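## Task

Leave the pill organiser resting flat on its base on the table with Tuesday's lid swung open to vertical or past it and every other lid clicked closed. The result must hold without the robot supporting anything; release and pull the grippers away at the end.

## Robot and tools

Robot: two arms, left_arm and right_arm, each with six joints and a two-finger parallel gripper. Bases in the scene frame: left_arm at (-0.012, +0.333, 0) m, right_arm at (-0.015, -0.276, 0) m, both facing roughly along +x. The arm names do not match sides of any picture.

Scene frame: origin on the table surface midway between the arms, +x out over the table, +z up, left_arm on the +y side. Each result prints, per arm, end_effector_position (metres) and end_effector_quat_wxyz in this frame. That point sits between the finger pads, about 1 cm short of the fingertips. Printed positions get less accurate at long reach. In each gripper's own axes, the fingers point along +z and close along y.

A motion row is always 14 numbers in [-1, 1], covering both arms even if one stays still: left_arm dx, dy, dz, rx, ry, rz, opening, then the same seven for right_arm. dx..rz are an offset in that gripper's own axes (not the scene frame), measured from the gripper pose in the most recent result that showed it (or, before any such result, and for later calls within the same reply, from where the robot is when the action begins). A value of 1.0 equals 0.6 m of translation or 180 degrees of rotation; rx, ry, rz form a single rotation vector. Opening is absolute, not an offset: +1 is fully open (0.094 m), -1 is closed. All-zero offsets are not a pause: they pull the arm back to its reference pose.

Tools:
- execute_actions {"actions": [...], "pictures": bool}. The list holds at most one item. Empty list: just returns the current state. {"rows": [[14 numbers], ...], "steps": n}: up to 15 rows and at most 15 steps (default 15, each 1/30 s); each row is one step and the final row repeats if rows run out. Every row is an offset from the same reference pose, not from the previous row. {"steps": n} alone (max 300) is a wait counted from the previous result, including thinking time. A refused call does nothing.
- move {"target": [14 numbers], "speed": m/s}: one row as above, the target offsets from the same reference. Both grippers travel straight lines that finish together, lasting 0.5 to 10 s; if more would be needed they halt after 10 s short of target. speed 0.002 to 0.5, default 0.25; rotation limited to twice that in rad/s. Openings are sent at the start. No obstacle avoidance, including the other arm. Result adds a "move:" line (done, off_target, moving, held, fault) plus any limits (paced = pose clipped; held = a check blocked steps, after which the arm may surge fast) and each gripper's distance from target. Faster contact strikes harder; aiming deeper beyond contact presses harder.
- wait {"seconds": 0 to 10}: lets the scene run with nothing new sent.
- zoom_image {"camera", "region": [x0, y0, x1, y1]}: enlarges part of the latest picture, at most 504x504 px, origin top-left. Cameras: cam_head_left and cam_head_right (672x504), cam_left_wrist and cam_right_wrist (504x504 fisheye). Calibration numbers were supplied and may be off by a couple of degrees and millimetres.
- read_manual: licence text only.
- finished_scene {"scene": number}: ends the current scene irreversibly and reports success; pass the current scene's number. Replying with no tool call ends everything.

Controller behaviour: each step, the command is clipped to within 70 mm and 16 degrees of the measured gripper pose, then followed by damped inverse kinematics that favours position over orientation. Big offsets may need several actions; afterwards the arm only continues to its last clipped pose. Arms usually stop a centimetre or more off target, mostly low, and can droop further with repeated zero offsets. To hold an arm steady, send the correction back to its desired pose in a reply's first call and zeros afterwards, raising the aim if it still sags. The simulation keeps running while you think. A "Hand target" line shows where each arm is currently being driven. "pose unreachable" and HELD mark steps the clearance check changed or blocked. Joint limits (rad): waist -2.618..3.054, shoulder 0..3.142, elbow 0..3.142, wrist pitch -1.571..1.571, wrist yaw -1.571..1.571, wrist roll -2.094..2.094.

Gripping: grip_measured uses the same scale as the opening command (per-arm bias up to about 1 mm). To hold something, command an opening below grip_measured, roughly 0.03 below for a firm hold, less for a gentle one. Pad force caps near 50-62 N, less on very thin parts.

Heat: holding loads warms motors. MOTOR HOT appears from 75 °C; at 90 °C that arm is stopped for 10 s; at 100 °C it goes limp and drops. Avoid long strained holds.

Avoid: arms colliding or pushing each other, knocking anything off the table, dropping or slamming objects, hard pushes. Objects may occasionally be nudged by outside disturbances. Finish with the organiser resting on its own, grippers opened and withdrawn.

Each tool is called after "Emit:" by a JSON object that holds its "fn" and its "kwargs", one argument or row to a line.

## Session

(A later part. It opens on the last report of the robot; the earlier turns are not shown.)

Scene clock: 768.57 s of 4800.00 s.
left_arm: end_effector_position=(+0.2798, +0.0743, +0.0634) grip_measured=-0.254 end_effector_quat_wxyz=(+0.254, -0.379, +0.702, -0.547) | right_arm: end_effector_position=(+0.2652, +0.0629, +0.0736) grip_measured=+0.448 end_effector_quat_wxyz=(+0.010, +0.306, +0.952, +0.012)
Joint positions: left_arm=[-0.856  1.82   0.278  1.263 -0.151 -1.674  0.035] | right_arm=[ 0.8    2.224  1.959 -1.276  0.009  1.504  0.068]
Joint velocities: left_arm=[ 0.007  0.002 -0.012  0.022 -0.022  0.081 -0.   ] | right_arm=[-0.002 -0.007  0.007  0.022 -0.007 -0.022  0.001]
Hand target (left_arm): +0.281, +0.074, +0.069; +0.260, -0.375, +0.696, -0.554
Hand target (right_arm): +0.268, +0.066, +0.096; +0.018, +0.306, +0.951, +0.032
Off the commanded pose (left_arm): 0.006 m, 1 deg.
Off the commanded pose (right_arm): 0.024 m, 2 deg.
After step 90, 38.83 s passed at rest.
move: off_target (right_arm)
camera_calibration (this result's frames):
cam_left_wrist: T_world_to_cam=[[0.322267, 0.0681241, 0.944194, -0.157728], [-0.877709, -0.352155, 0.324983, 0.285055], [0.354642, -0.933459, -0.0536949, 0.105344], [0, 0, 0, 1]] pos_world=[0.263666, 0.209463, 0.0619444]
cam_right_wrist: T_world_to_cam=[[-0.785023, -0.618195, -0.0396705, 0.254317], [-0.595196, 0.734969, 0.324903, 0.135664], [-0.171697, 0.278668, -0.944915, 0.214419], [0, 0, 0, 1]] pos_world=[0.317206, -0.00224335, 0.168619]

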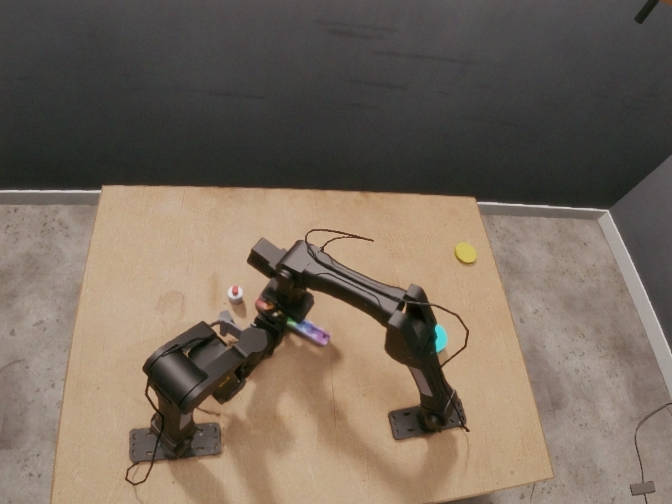

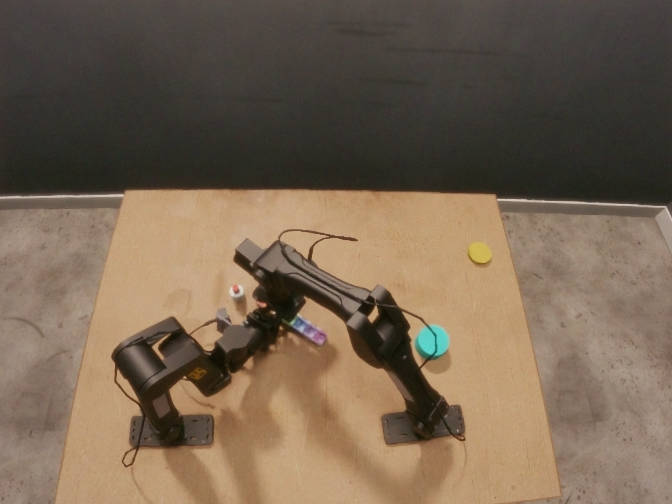

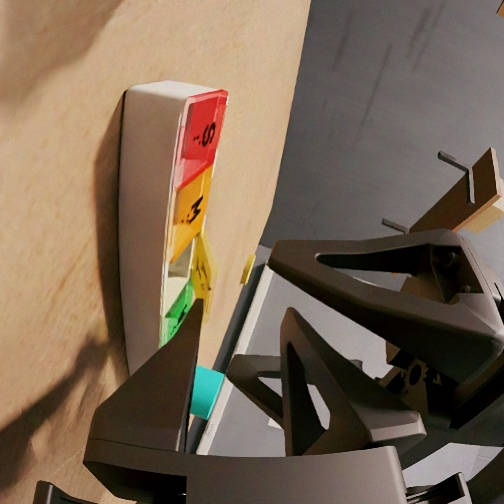

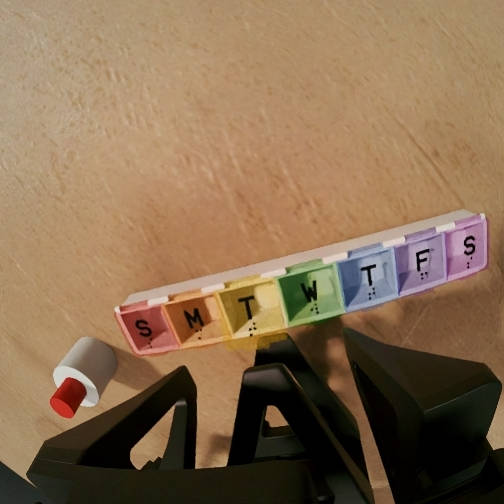

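Emit:
{"fn": "move", "kwargs": {
  "target": [0,-0.008,0,0.005,0,0,-0.254,-0.09,0,-0.09,0,0,0,0.447],
  "speed": 0.25
}}

Emit:
{"fn": "move", "kwargs": {
  "target": [0,-0.008,0,0.005,0,0,-0.254,0.03,-0.13,0,0,0,0,0.447],
  "speed": 0.25
}}

Scene clock: 774.67 s of 4800.00 s.
left_arm: end_effector_position=(+0.2798, +0.0742, +0.0635) grip_measured=-0.254 end_effector_quat_wxyz=(+0.253, -0.380, +0.701, -0.548) | right_arm: end_effector_position=(+0.3075, +0.0264, +0.1128) grip_measured=+0.448 end_effector_quat_wxyz=(+0.004, +0.312, +0.950, +0.000)
Joint positions: left_arm=[-0.856  1.82   0.278  1.264 -0.151 -1.678  0.035] | right_arm=[ 0.672  2.285  2.217 -1.498  0.006  1.388  0.068]
Joint velocities: left_arm=[-0.002  0.012  0.007 -0.022  0.007  0.022 -0.001] | right_arm=[-0.012  0.022  0.017 -0.007 -0.007  0.022  0.001]
Hand target (left_arm): +0.281, +0.074, +0.068; +0.257, -0.377, +0.697, -0.553
Hand target (right_arm): +0.307, +0.030, +0.128; +0.009, +0.306, +0.952, +0.012
Off the commanded pose (left_arm): 0.005 m, 1 deg.
Off the commanded pose (right_arm): 0.016 m, 2 deg.
After step 90, 1.97 s passed at rest.
move: off_target (right_arm)
camera_calibration (this result's frames):
cam_left_wrist: T_world_to_cam=[[0.324214, 0.0718057, 0.943255, -0.158576], [-0.876606, -0.352009, 0.328102, 0.284517], [0.355594, -0.933238, -0.051181, 0.104882], [0, 0, 0, 1]] pos_world=[0.263526, 0.20942, 0.0615951]
cam_right_wrist: T_world_to_cam=[[-0.792992, -0.609086, -0.0133761, 0.265804], [-0.57999, 0.748027, 0.322595, 0.170224], [-0.186482, 0.263573, -0.946443, 0.274043], [0, 0, 0, 1]] pos_world=[0.360613, -0.0376652, 0.208008]

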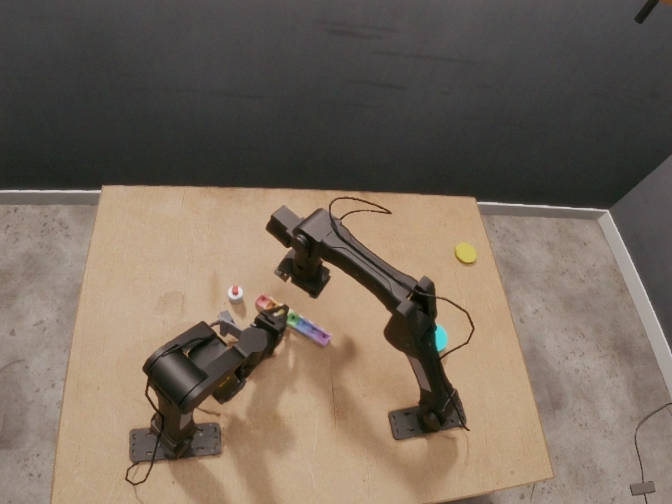

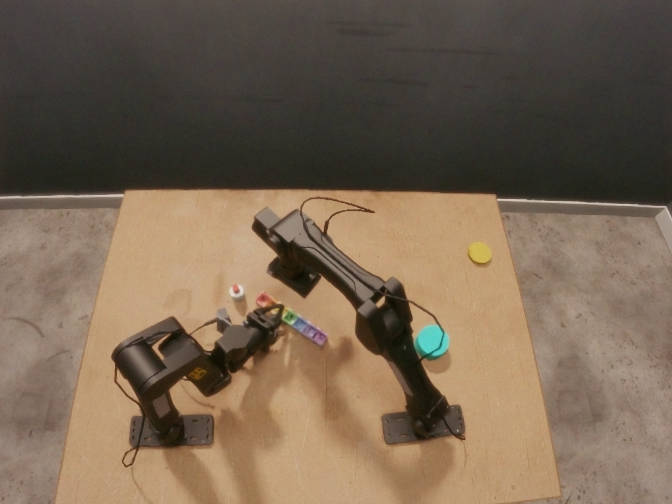

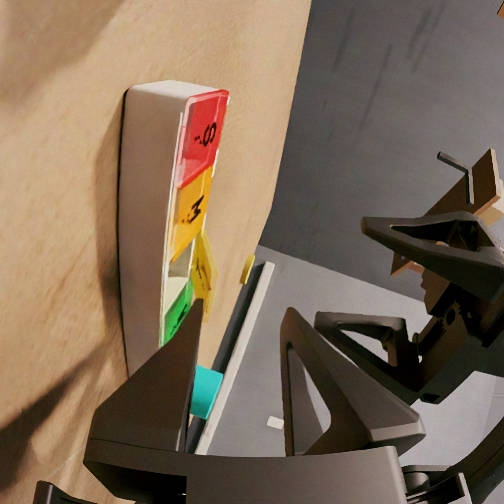

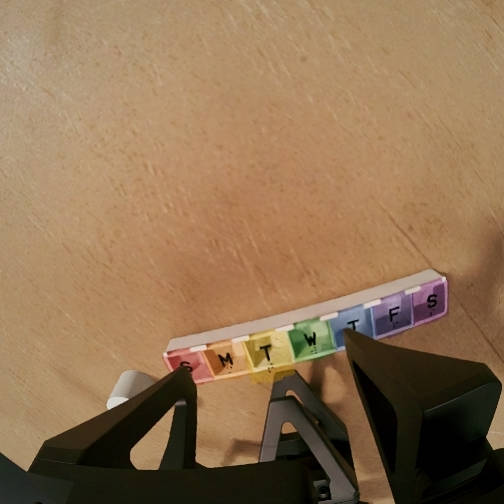

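Scene clock: 775.73 s of 4800.00 s.
left_arm: end_effector_position=(+0.2798, +0.0742, +0.0635) grip_measured=-0.254 end_effector_quat_wxyz=(+0.252, -0.382, +0.700, -0.548) | right_arm: end_effector_position=(+0.2486, -0.0289, +0.1077) grip_measured=+0.448 end_effector_quat_wxyz=(-0.001, +0.314, +0.949, -0.008)
Joint positions: left_arm=[-0.856  1.82   0.278  1.264 -0.151 -1.682  0.035] | right_arm=[ 0.672  1.933  1.656 -1.309  0.006  1.392  0.068]
Joint velocities: left_arm=[-0.002 -0.002 -0.017 -0.037 -0.007  0.095 -0.001] | right_arm=[-0.007  0.002 -0.002  0.066 -0.037  0.066  0.   ]
Hand target (left_arm): +0.281, +0.074, +0.068; +0.256, -0.378, +0.697, -0.553
Hand target (right_arm): +0.247, -0.026, +0.110; +0.003, +0.312, +0.950, +0.000
Off the commanded pose (left_arm): 0.005 m, 1 deg.
Off the commanded pose (right_arm): 0.006 m, 1 deg.
move: done
camera_calibration (this result's frames):
cam_left_wrist: T_world_to_cam=[[0.326207, 0.0749176, 0.942325, -0.159306], [-0.875518, -0.351947, 0.331061, 0.28402], [0.356451, -0.933017, -0.0492159, 0.104501], [0, 0, 0, 1]] pos_world=[0.263382, 0.209397, 0.0612332]
cam_right_wrist: T_world_to_cam=[[-0.795359, -0.606102, 0.00671615, 0.183841], [-0.572389, 0.754672, 0.320688, 0.177523], [-0.199438, 0.251218, -0.947161, 0.275701], [0, 0, 0, 1]] pos_world=[0.302817, -0.0918063, 0.202969]

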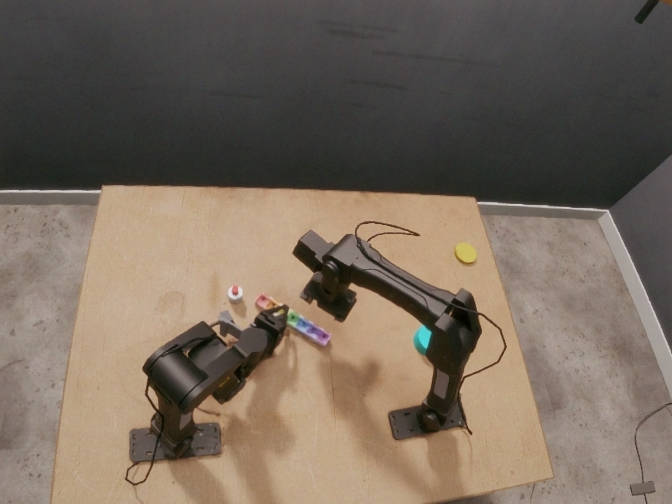

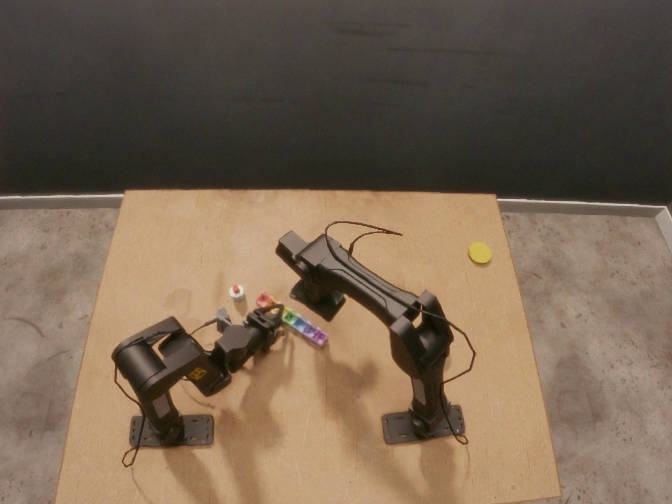

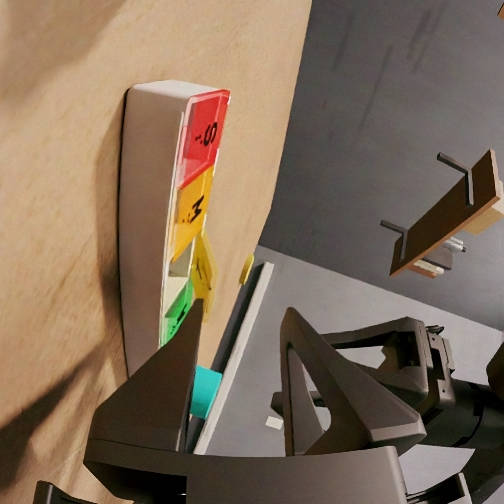

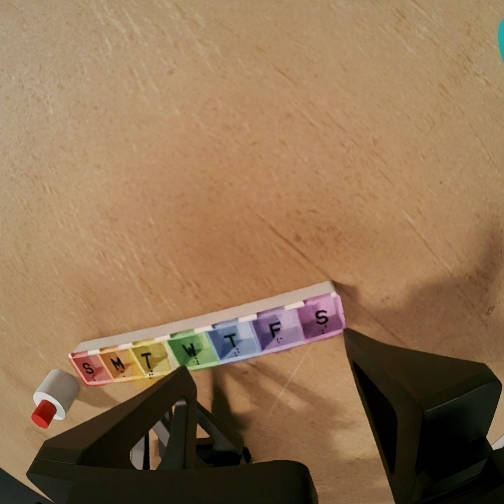

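Emit:
{"fn": "move", "kwargs": {
  "target": [0,-0.008,0,0.005,0,0,-0.254,0.069,0.012,0.06,0,0,0,0.447],
  "speed": 0.15
}}

Scene clock: 780.80 s of 4800.00 s.
left_arm: end_effector_position=(+0.2798, +0.0742, +0.0635) grip_measured=-0.254 end_effector_quat_wxyz=(+0.251, -0.383, +0.699, -0.549) | right_arm: end_effector_position=(+0.2199, +0.0011, +0.0718) grip_measured=+0.448 end_effector_quat_wxyz=(-0.004, +0.311, +0.950, -0.014)
Joint positions: left_arm=[-0.856  1.82   0.278  1.264 -0.151 -1.686  0.035] | right_arm=[ 0.785  1.967  1.559 -1.191  0.004  1.499  0.068]
Joint velocities: left_arm=[-0.002  0.007 -0.007 -0.022 -0.007  0.051 -0.001] | right_arm=[-0.012  0.002 -0.007 -0.007 -0.022 -0.007 -0.   ]
Hand target (left_arm): +0.281, +0.074, +0.068; +0.255, -0.380, +0.696, -0.554
Hand target (right_arm): +0.220, +0.001, +0.072; -0.000, +0.314, +0.949, -0.008
Off the commanded pose (left_arm): 0.005 m, 1 deg.
Off the commanded pose (right_arm): 0.001 m, 1 deg.
After step 90, 1.10 s passed at rest.
move: done
camera_calibration (this result's frames):
cam_left_wrist: T_world_to_cam=[[0.328393, 0.0783398, 0.941287, -0.160106], [-0.874314, -0.351868, 0.334312, 0.283471], [0.357398, -0.932766, -0.0470573, 0.104081], [0, 0, 0, 1]] pos_world=[0.263222, 0.20937, 0.0608357]
cam_right_wrist: T_world_to_cam=[[-0.791331, -0.611126, 0.0178721, 0.177746], [-0.574777, 0.753592, 0.318952, 0.150648], [-0.208388, 0.242124, -0.947602, 0.230427], [0, 0, 0, 1]] pos_world=[0.275264, -0.0606936, 0.167127]

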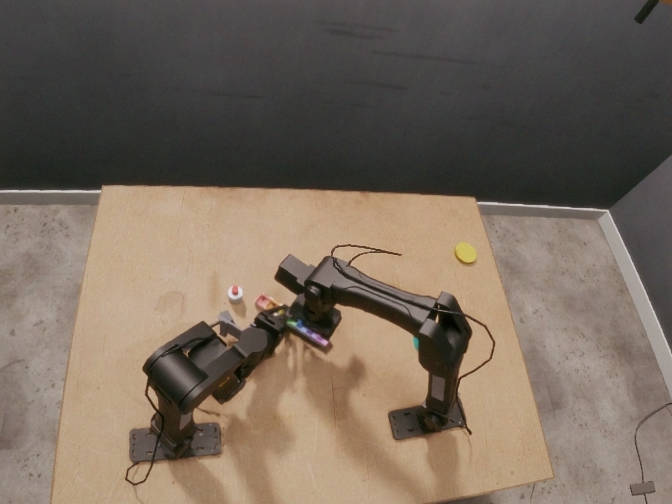

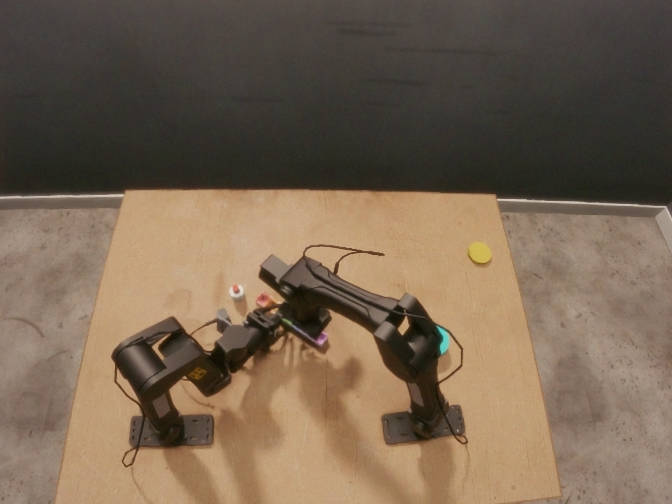

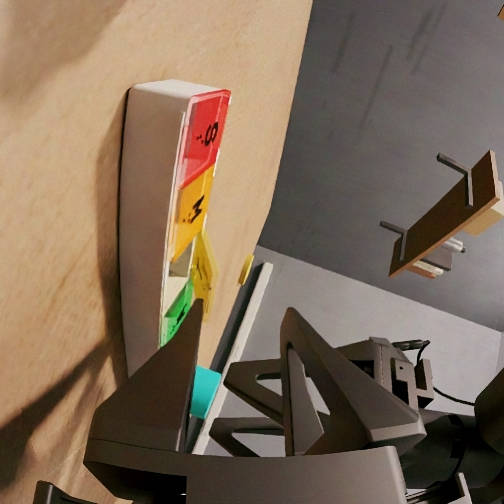

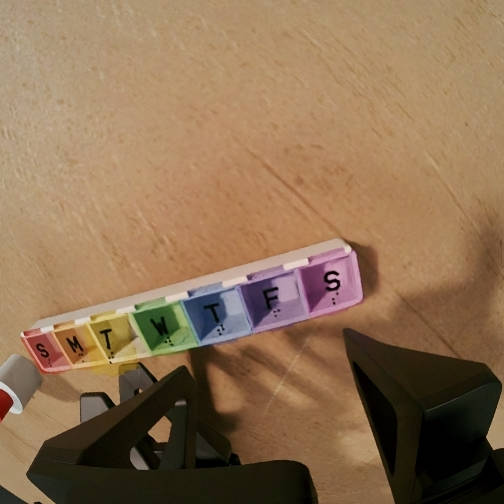

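Emit:
{"fn": "move", "kwargs": {
  "target": [0,-0.008,0,0.005,0,0,-0.254,0,0,0.075,0,0,0,0.447],
  "speed": 0.04
}}

Scene clock: 791.70 s of 4800.00 s.
left_arm: end_effector_position=(+0.2783, +0.0779, +0.0525) grip_measured=-0.254 end_effector_quat_wxyz=(+0.248, -0.392, +0.710, -0.530) | right_arm: end_effector_position=(+0.2193, -0.0006, +0.0403) grip_measured=+0.448 end_effector_quat_wxyz=(-0.004, +0.313, +0.950, -0.014)
Joint positions: left_arm=[-0.856  1.82   0.278  1.217 -0.16  -1.692  0.035] | right_arm=[ 0.783  1.989  1.462 -1.073  0.004  1.501  0.068]
Joint velocities: left_arm=[-0.002 -0.012  0.002  0.007  0.022  0.007  0.   ] | right_arm=[-0.007 -0.012  0.002 -0.007  0.007  0.007 -0.   ]
Hand target (left_arm): +0.281, +0.074, +0.068; +0.254, -0.382, +0.695, -0.554
Hand target (right_arm): +0.219, +0.001, +0.027; -0.004, +0.311, +0.950, -0.014
Off the commanded pose (left_arm): 0.016 m, 4 deg.
Off the commanded pose (right_arm): 0.014 m, 0 deg.
After step 90, 6.53 s passed at rest.
move: off_target (left_arm, right_arm)
camera_calibration (this result's frames):
cam_left_wrist: T_world_to_cam=[[0.35962, 0.0523965, 0.931626, -0.155737], [-0.859169, -0.370898, 0.352511, 0.283421], [0.364008, -0.927194, -0.0883648, 0.10741], [0, 0, 0, 1]] pos_world=[0.260415, 0.21287, 0.0546707]
cam_right_wrist: T_world_to_cam=[[-0.793415, -0.608399, 0.0185206, 0.177256], [-0.572144, 0.755827, 0.318396, 0.161019], [-0.20771, 0.242024, -0.947777, 0.200802], [0, 0, 0, 1]] pos_world=[0.274472, -0.0624586, 0.135765]

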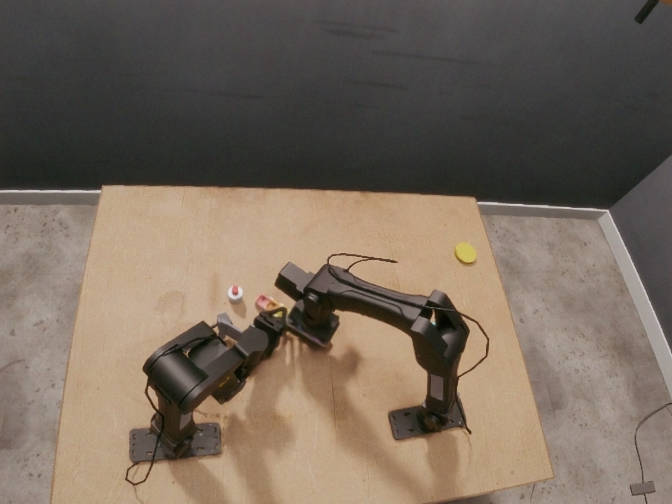

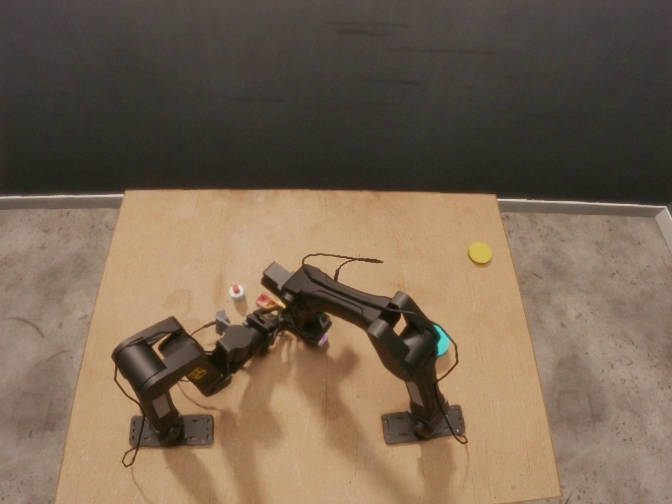

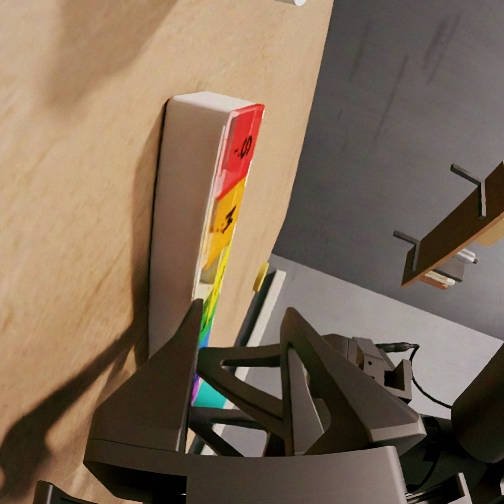

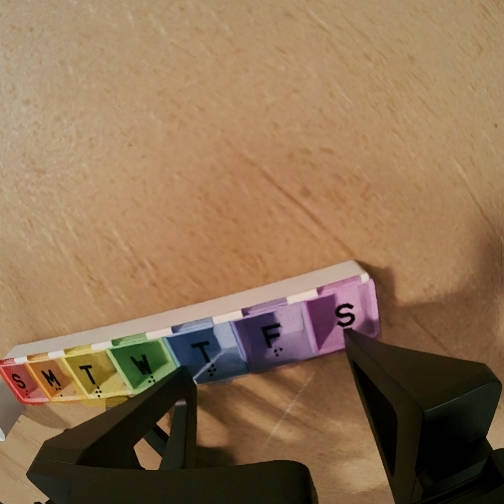

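Emit:
{"fn": "zoom_image", "kwargs": {
  "camera": "cam_left_wrist",
  "region": [140, 160, 340, 380]
}}

Emit:
{"fn": "zoom_image", "kwargs": {
  "camera": "cam_right_wrist",
  "region": [0, 290, 260, 480]
}}

Region (140, 160, 340, 380) of cam_left_wrist's 504x504 image, scaled by 2.291, with more detail than that image has; it fills the left 458 columns of this view, and the rest is white.

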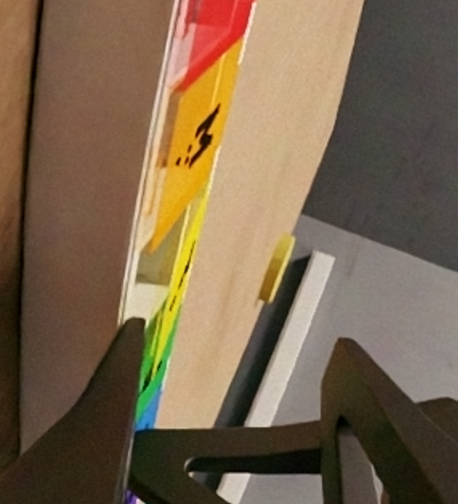

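Region (0, 290, 260, 480) of cam_right_wrist's 504x504 image, scaled by 1.938, with more detail than that image has; it fills the top 368 rows of this view, and the rest is white.

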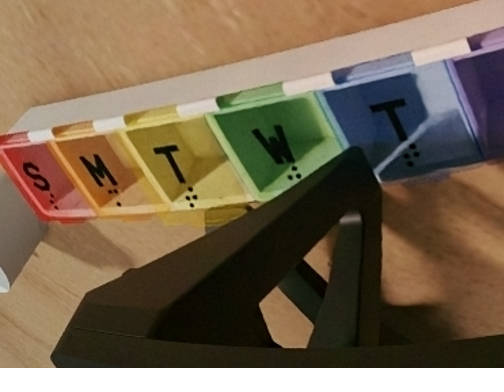

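Emit:
{"fn": "move", "kwargs": {
  "target": [0,-0.02,0,0.012,0,0,-0.254,0,-0.027,-0.06,0,0,0,-0.106],
  "speed": 0.08
}}

Scene clock: 812.13 s of 4800.00 s.
left_arm: end_effector_position=(+0.2782, +0.0780, +0.0521) grip_measured=-0.254 end_effector_quat_wxyz=(+0.247, -0.393, +0.710, -0.530) | right_arm: end_effector_position=(+0.2088, -0.0128, +0.0635) grip_measured=-0.104 end_effector_quat_wxyz=(-0.007, +0.312, +0.950, -0.021)
Joint positions: left_arm=[-0.856  1.82   0.278  1.215 -0.16  -1.694  0.035] | right_arm=[ 0.783  1.921  1.462 -1.156  0.004  1.501  0.042]
Joint velocities: left_arm=[ 0.002 -0.002 -0.002 -0.007 -0.037  0.022 -0.   ] | right_arm=[ 0.002 -0.002 -0.002 -0.037 -0.066 -0.066  0.   ]
Hand target (left_arm): +0.282, +0.076, +0.064; +0.255, -0.387, +0.700, -0.543
Hand target (right_arm): +0.210, -0.014, +0.076; -0.004, +0.313, +0.950, -0.014
Off the commanded pose (left_arm): 0.012 m, 2 deg.
Off the commanded pose (right_arm): 0.013 m, 1 deg.
After step 90, 16.50 s passed at rest.
move: off_target (left_arm, right_arm)
camera_calibration (this result's frames):
cam_left_wrist: T_world_to_cam=[[0.362204, 0.0533367, 0.930571, -0.156027], [-0.857856, -0.371382, 0.355188, 0.28306], [0.364542, -0.926947, -0.0887608, 0.107362], [0, 0, 0, 1]] pos_world=[0.260201, 0.212964, 0.0541844]
cam_right_wrist: T_world_to_cam=[[-0.79315, -0.608083, 0.0338897, 0.160061], [-0.568825, 0.759529, 0.31552, 0.156392], [-0.217603, 0.230978, -0.948313, 0.225503], [0, 0, 0, 1]] pos_world=[0.264982, -0.0735398, 0.159078]

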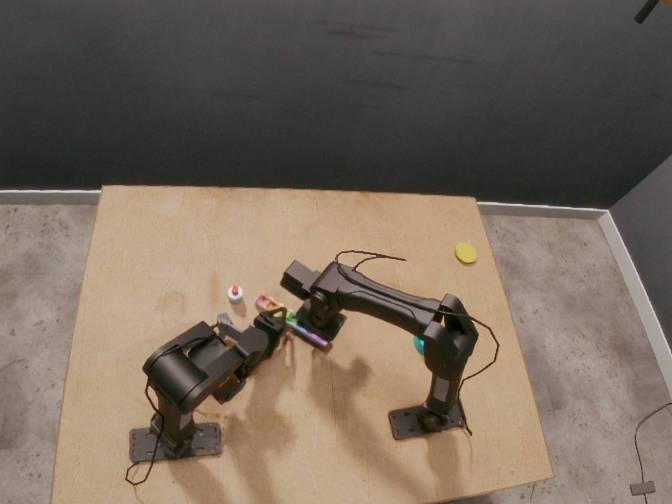

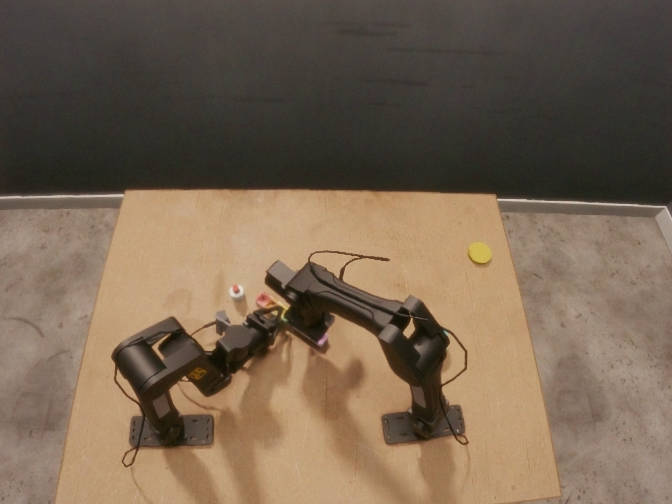

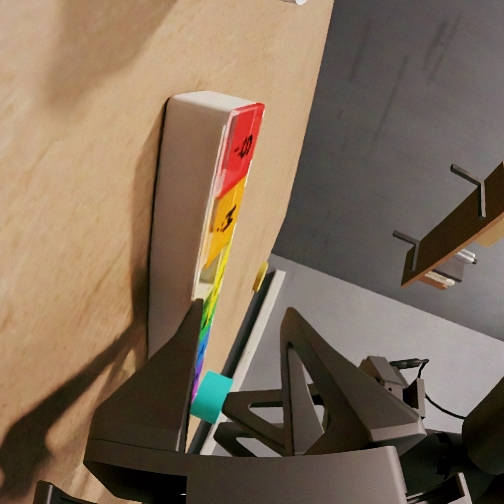

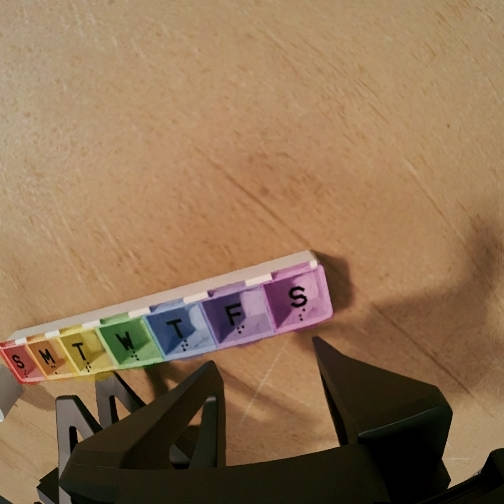

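Emit:
{"fn": "move", "kwargs": {
  "target": [0,0,0,0,0,0,-0.254,0,0,0.065,0,0,0,-0.106],
  "speed": 0.04
}}

Emit:
{"fn": "execute_actions", "kwargs": {
  "actions": [
    {"rows":[[0.002,-0.012,0,0.009,0.001,0,-0.254,0,0,0.04,0,0,0,-0.106],[0.003,-0.02,0,0.016,0.002,0,-0.254,0,0,0.04,0,0,0,-0.106],[0.004,-0.029,0,0.022,0.003,0,-0.254,0,0,0.04,0,0,0,-0.106],[0.005,-0.037,0,0.028,0.004,0,-0.254,0,0,0.04,0,0,0,-0.106],[0.006,-0.045,0,0.035,0.005,0,-0.254,0,0,0.04,0,0,0,-0.106],[0.007,-0.053,0,0.041,0.0056,0,-0.254,0,0,0.04,0,0,0,-0.106]],"steps":15}
  ]
}}

Scene clock: 819.97 s of 4800.00 s.
left_arm: end_effector_position=(+0.2782, +0.0780, +0.0521) grip_measured=-0.254 end_effector_quat_wxyz=(+0.245, -0.395, +0.709, -0.530) | right_arm: end_effector_position=(+0.2092, -0.0123, +0.0392) grip_measured=-0.105 end_effector_quat_wxyz=(-0.007, +0.312, +0.950, -0.021)
Joint positions: left_arm=[-0.856  1.82   0.278  1.215 -0.16  -1.7    0.035] | right_arm=[ 0.783  1.948  1.399 -1.066  0.004  1.501  0.042]
Joint velocities: left_arm=[ 0.017  0.007 -0.002 -0.022  0.037  0.066  0.   ] | right_arm=[ 0.002 -0.017  0.002 -0.007 -0.037  0.095 -0.   ]
Hand target (left_arm): +0.278, +0.078, +0.052; +0.247, -0.393, +0.710, -0.530
Hand target (right_arm): +0.208, -0.014, +0.025; -0.007, +0.312, +0.950, -0.022
Off the commanded pose (left_arm): 0.000 m, 0 deg.
Off the commanded pose (right_arm): 0.015 m, 0 deg.
After step 90, 3.63 s passed at rest.
move: off_target (right_arm)
camera_calibration (this result's frames):
cam_left_wrist: T_world_to_cam=[[0.365074, 0.0580757, 0.929165, -0.157122], [-0.85604, -0.37137, 0.359554, 0.282327], [0.365946, -0.926667, -0.0858624, 0.106798], [0, 0, 0, 1]] pos_world=[0.259962, 0.212939, 0.0536505]
cam_right_wrist: T_world_to_cam=[[-0.79315, -0.608083, 0.0338897, 0.161466], [-0.568825, 0.759529, 0.31552, 0.163932], [-0.217603, 0.230978, -0.948313, 0.202444], [0, 0, 0, 1]] pos_world=[0.265368, -0.0730866, 0.134784]

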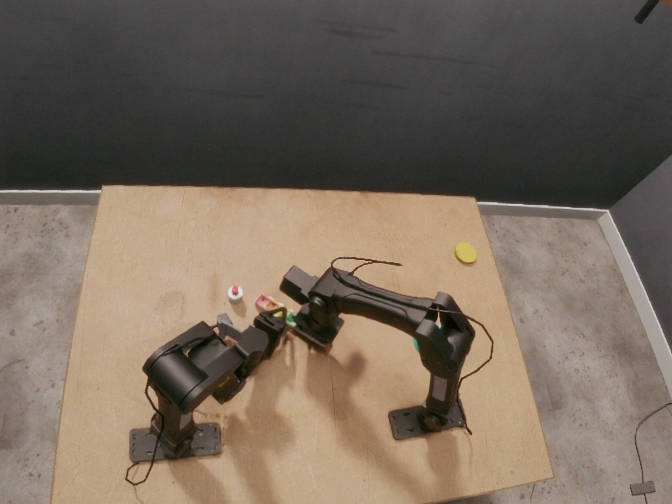

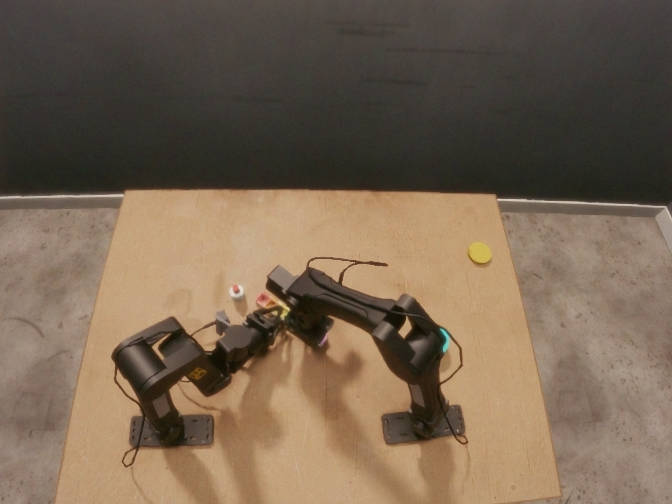

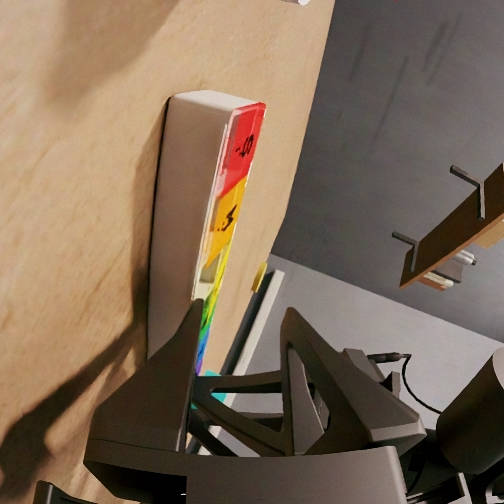

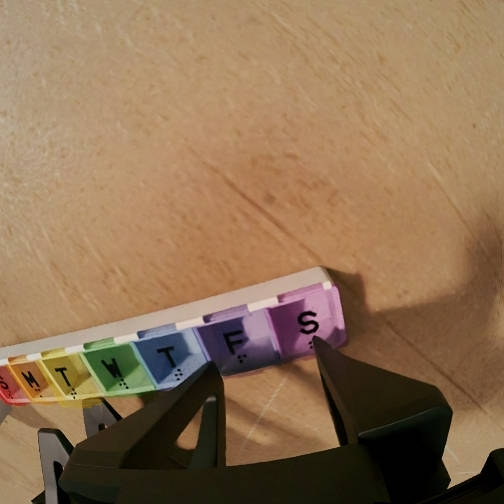

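Scene clock: 820.47 s of 4800.00 s.
left_arm: end_effector_position=(+0.2830, +0.0728, +0.0768) grip_measured=-0.254 end_effector_quat_wxyz=(+0.257, -0.382, +0.681, -0.570) | right_arm: end_effector_position=(+0.2092, -0.0123, +0.0387) grip_measured=-0.105 end_effector_quat_wxyz=(-0.005, +0.312, +0.950, -0.018)
Joint positions: left_arm=[-0.856  1.82   0.278  1.319 -0.158 -1.694  0.035] | right_arm=[ 0.783  1.942  1.389 -1.055  0.004  1.501  0.042]
Joint velocities: left_arm=[-0.012 -0.012 -0.012  0.037  0.022  0.066 -0.   ] | right_arm=[ 0.007 -0.007  0.007 -0.007 -0.022  0.022  0.001]
Hand target (left_arm): +0.285, +0.070, +0.082; +0.263, -0.373, +0.676, -0.578
Hand target (right_arm): +0.208, -0.014, +0.017; -0.007, +0.312, +0.950, -0.022
Off the commanded pose (left_arm): 0.007 m, 2 deg.
Off the commanded pose (right_arm): 0.023 m, 0 deg.
Steps of this call (steps 1 to 15: all 15 steps of this action). Readings (end_effector_position):
1: left_arm (+0.2783, +0.0780, +0.0522) | right_arm (+0.2092, -0.0123, +0.0389)
2: left_arm (+0.2784, +0.0778, +0.0529) | right_arm (+0.2091, -0.0124, +0.0388)
4: left_arm (+0.2792, +0.0769, +0.0564) | right_arm (+0.2091, -0.0124, +0.0387)
8: left_arm (+0.2815, +0.0744, +0.0680) | right_arm (+0.2091, -0.0124, +0.0386)
15: the state above
camera_calibration (this result's frames):
cam_left_wrist: T_world_to_cam=[[0.294252, 0.123199, 0.947754, -0.167586], [-0.882817, -0.344856, 0.318919, 0.284324], [0.366129, -0.930536, 0.00728813, 0.0954328], [0, 0, 0, 1]] pos_world=[0.265378, 0.207501, 0.0674591]
cam_right_wrist: T_world_to_cam=[[-0.793286, -0.608242, 0.0271781, 0.161747], [-0.570234, 0.757877, 0.316947, 0.164323], [-0.213378, 0.235932, -0.948054, 0.201113], [0, 0, 0, 1]] pos_world=[0.264927, -0.0736041, 0.134188]

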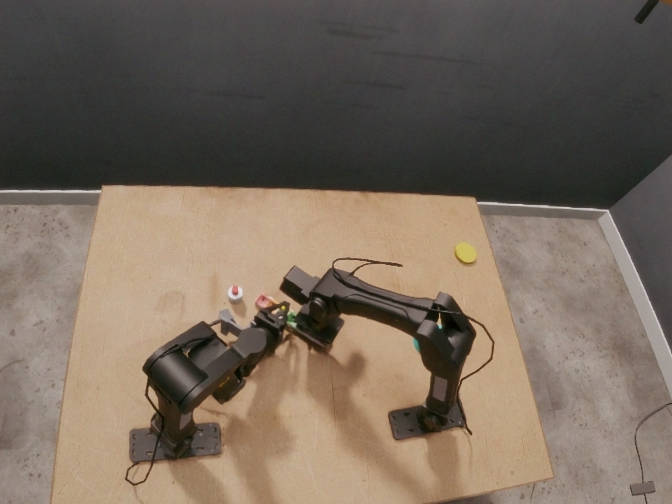

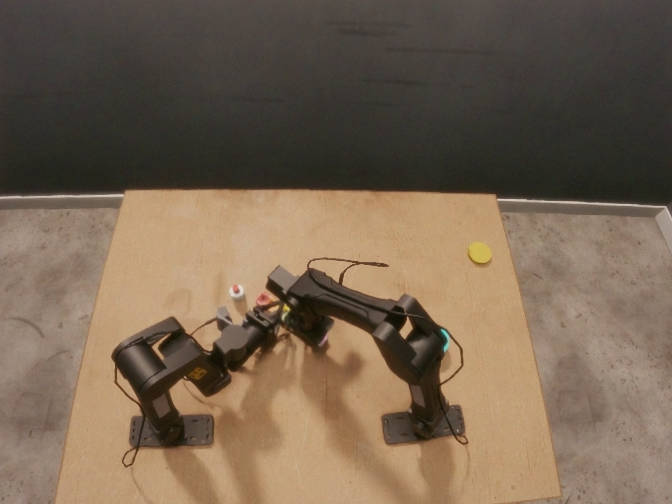

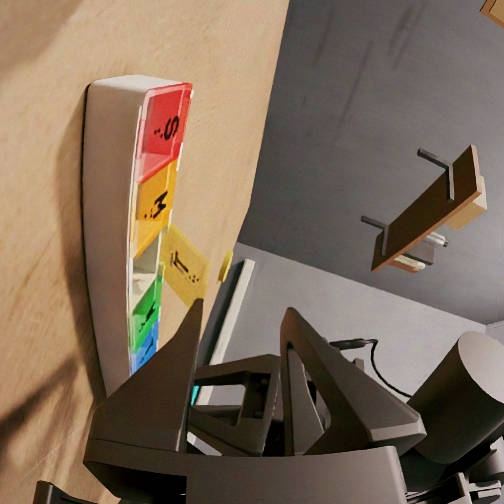

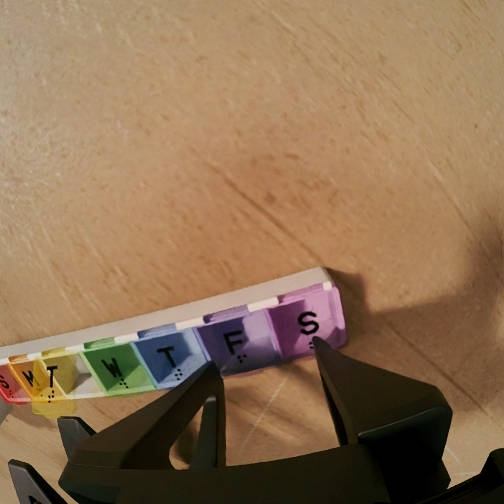

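Emit:
{"fn": "move", "kwargs": {
  "target": [0,0.003,0.05,0,0,0,-0.254,0,0,0.04,0,0,0,-0.106],
  "speed": 0.04
}}

Scene clock: 824.37 s of 4800.00 s.
left_arm: end_effector_position=(+0.2982, +0.0591, +0.0650) grip_measured=-0.254 end_effector_quat_wxyz=(+0.252, -0.384, +0.684, -0.567) | right_arm: end_effector_position=(+0.2093, -0.0122, +0.0388) grip_measured=-0.105 end_effector_quat_wxyz=(-0.005, +0.313, +0.950, -0.017)
Joint positions: left_arm=[-0.847  1.918  0.36   1.321 -0.142 -1.698  0.035] | right_arm=[ 0.783  1.94   1.386 -1.051  0.004  1.501  0.042]
Joint velocities: left_arm=[-0.007 -0.002  0.002 -0.022  0.007  0.066 -0.   ] | right_arm=[-0.017 -0.007 -0.002 -0.051 -0.007 -0.11  -0.   ]
Hand target (left_arm): +0.306, +0.056, +0.068; +0.257, -0.382, +0.681, -0.570
Hand target (right_arm): +0.208, -0.014, +0.016; -0.006, +0.312, +0.950, -0.019
Off the commanded pose (left_arm): 0.009 m, 1 deg.
Off the commanded pose (right_arm): 0.024 m, 0 deg.
move: off_target (right_arm)
camera_calibration (this result's frames):
cam_left_wrist: T_world_to_cam=[[0.307894, 0.118305, 0.944037, -0.162731], [-0.879853, -0.342149, 0.329838, 0.295045], [0.362023, -0.932168, -0.00125441, 0.0791027], [0, 0, 0, 1]] pos_world=[0.281063, 0.193938, 0.0564066]
cam_right_wrist: T_world_to_cam=[[-0.793337, -0.608302, 0.0241947, 0.162031], [-0.570862, 0.75714, 0.317577, 0.164355], [-0.211501, 0.238133, -0.947924, 0.200829], [0, 0, 0, 1]] pos_world=[0.264845, -0.0737001, 0.134255]

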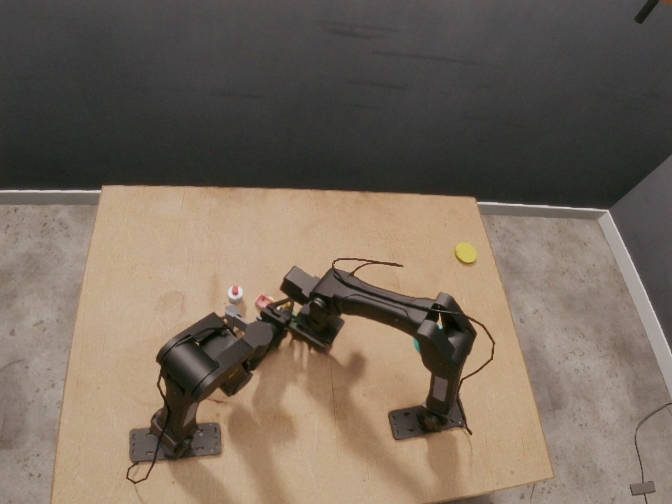

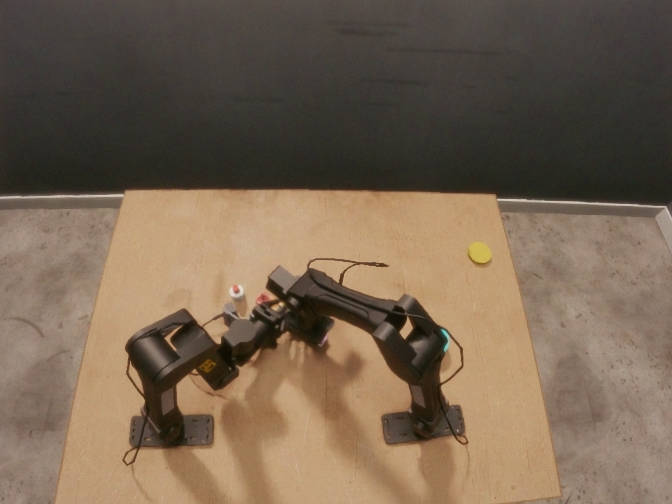

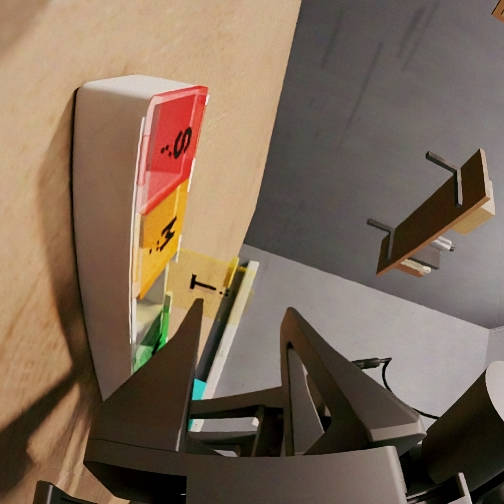

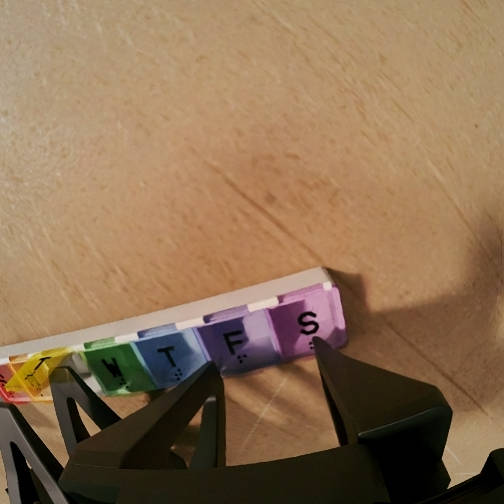

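Emit:
{"fn": "move", "kwargs": {
  "target": [0,-0.008,0.022,0,0,0,-0.254,0,0,0.04,0,0,0,-0.106],
  "speed": 0.04
}}

Emit:
{"fn": "zoom_image", "kwargs": {
  "camera": "cam_left_wrist",
  "region": [60, 60, 320, 400]
}}

Emit:
{"fn": "zoom_image", "kwargs": {
  "camera": "cam_head_left",
  "region": [200, 260, 360, 380]
}}

Scene clock: 830.30 s of 4800.00 s.
left_arm: end_effector_position=(+0.3016, +0.0538, +0.0644) grip_measured=-0.254 end_effector_quat_wxyz=(+0.247, -0.385, +0.687, -0.564) | right_arm: end_effector_position=(+0.2092, -0.0123, +0.0386) grip_measured=-0.105 end_effector_quat_wxyz=(-0.004, +0.313, +0.950, -0.016)
Joint positions: left_arm=[-0.847  1.918  0.387  1.285 -0.135 -1.702  0.035] | right_arm=[ 0.783  1.938  1.383 -1.048  0.004  1.501  0.042]
Joint velocities: left_arm=[ 0.007 -0.007 -0.002  0.037 -0.037  0.037 -0.002] | right_arm=[ 0.002  0.002 -0.002 -0.037 -0.007 -0.051 -0.001]
Hand target (left_arm): +0.309, +0.051, +0.067; +0.252, -0.384, +0.684, -0.567
Hand target (right_arm): +0.208, -0.014, +0.016; -0.005, +0.312, +0.950, -0.018
Off the commanded pose (left_arm): 0.009 m, 1 deg.
Off the commanded pose (right_arm): 0.024 m, 0 deg.
After step 90, 2.07 s passed at rest.
move: off_target (right_arm)
camera_calibration (this result's frames):
cam_left_wrist: T_world_to_cam=[[0.318404, 0.11426, 0.941044, -0.165434], [-0.878433, -0.337595, 0.338209, 0.295243], [0.356335, -0.934331, -0.00712151, 0.0751196], [0, 0, 0, 1]] pos_world=[0.285258, 0.188762, 0.0563622]
cam_right_wrist: T_world_to_cam=[[-0.793366, -0.608336, 0.02233, 0.162001], [-0.571256, 0.756679, 0.317968, 0.164504], [-0.210328, 0.239509, -0.947838, 0.200412], [0, 0, 0, 1]] pos_world=[0.264653, -0.073926, 0.134033]

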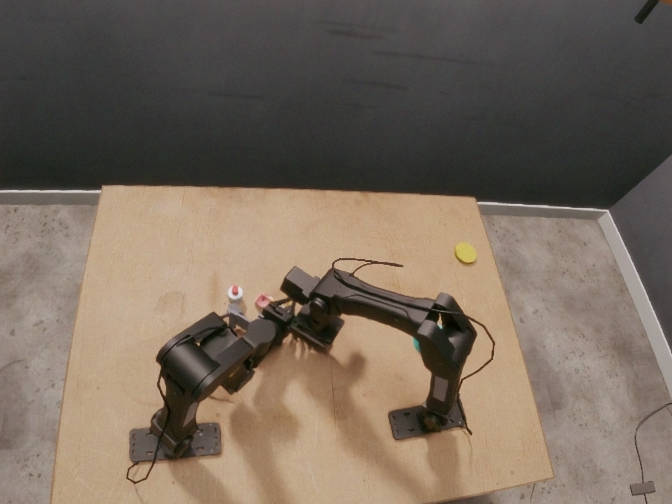

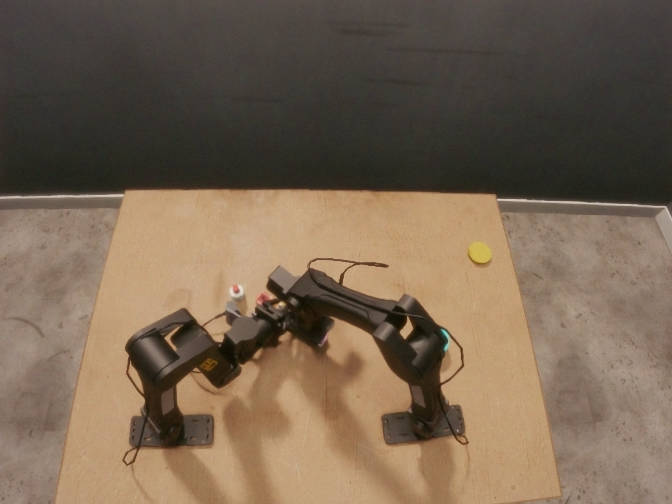

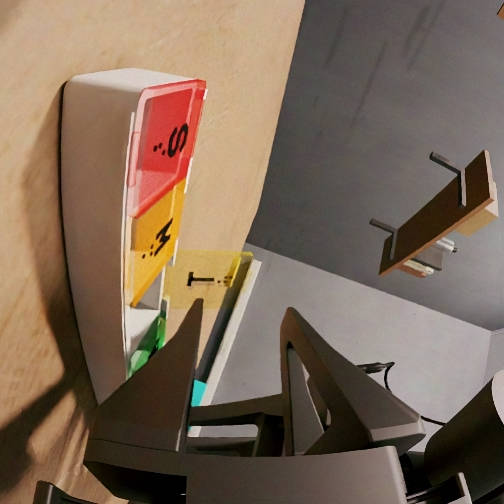

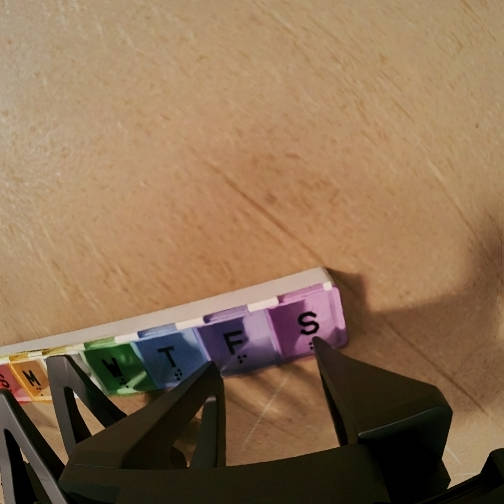

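Region (60, 60, 320, 400) of cam_left_wrist's 504x504 image, scaled by 1.482, with more detail than that image has; it fills the left 385 columns of this view, and the rest is white.

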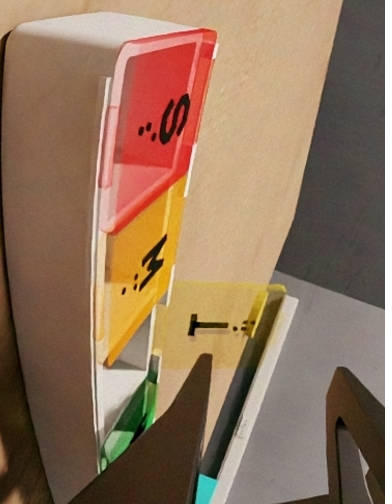

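Region (200, 260, 360, 380) of cam_head_left's 672x504 image, scaled by 3.150, with more detail than that image has; it fills the top 378 rows of this view, and the rest is white.

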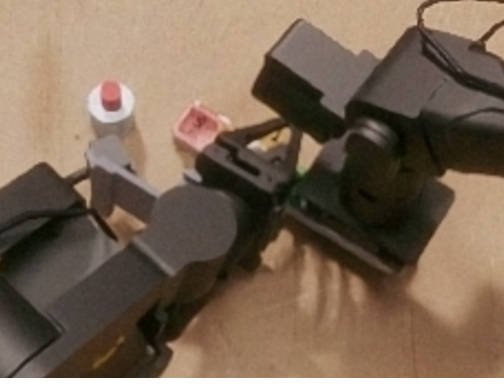

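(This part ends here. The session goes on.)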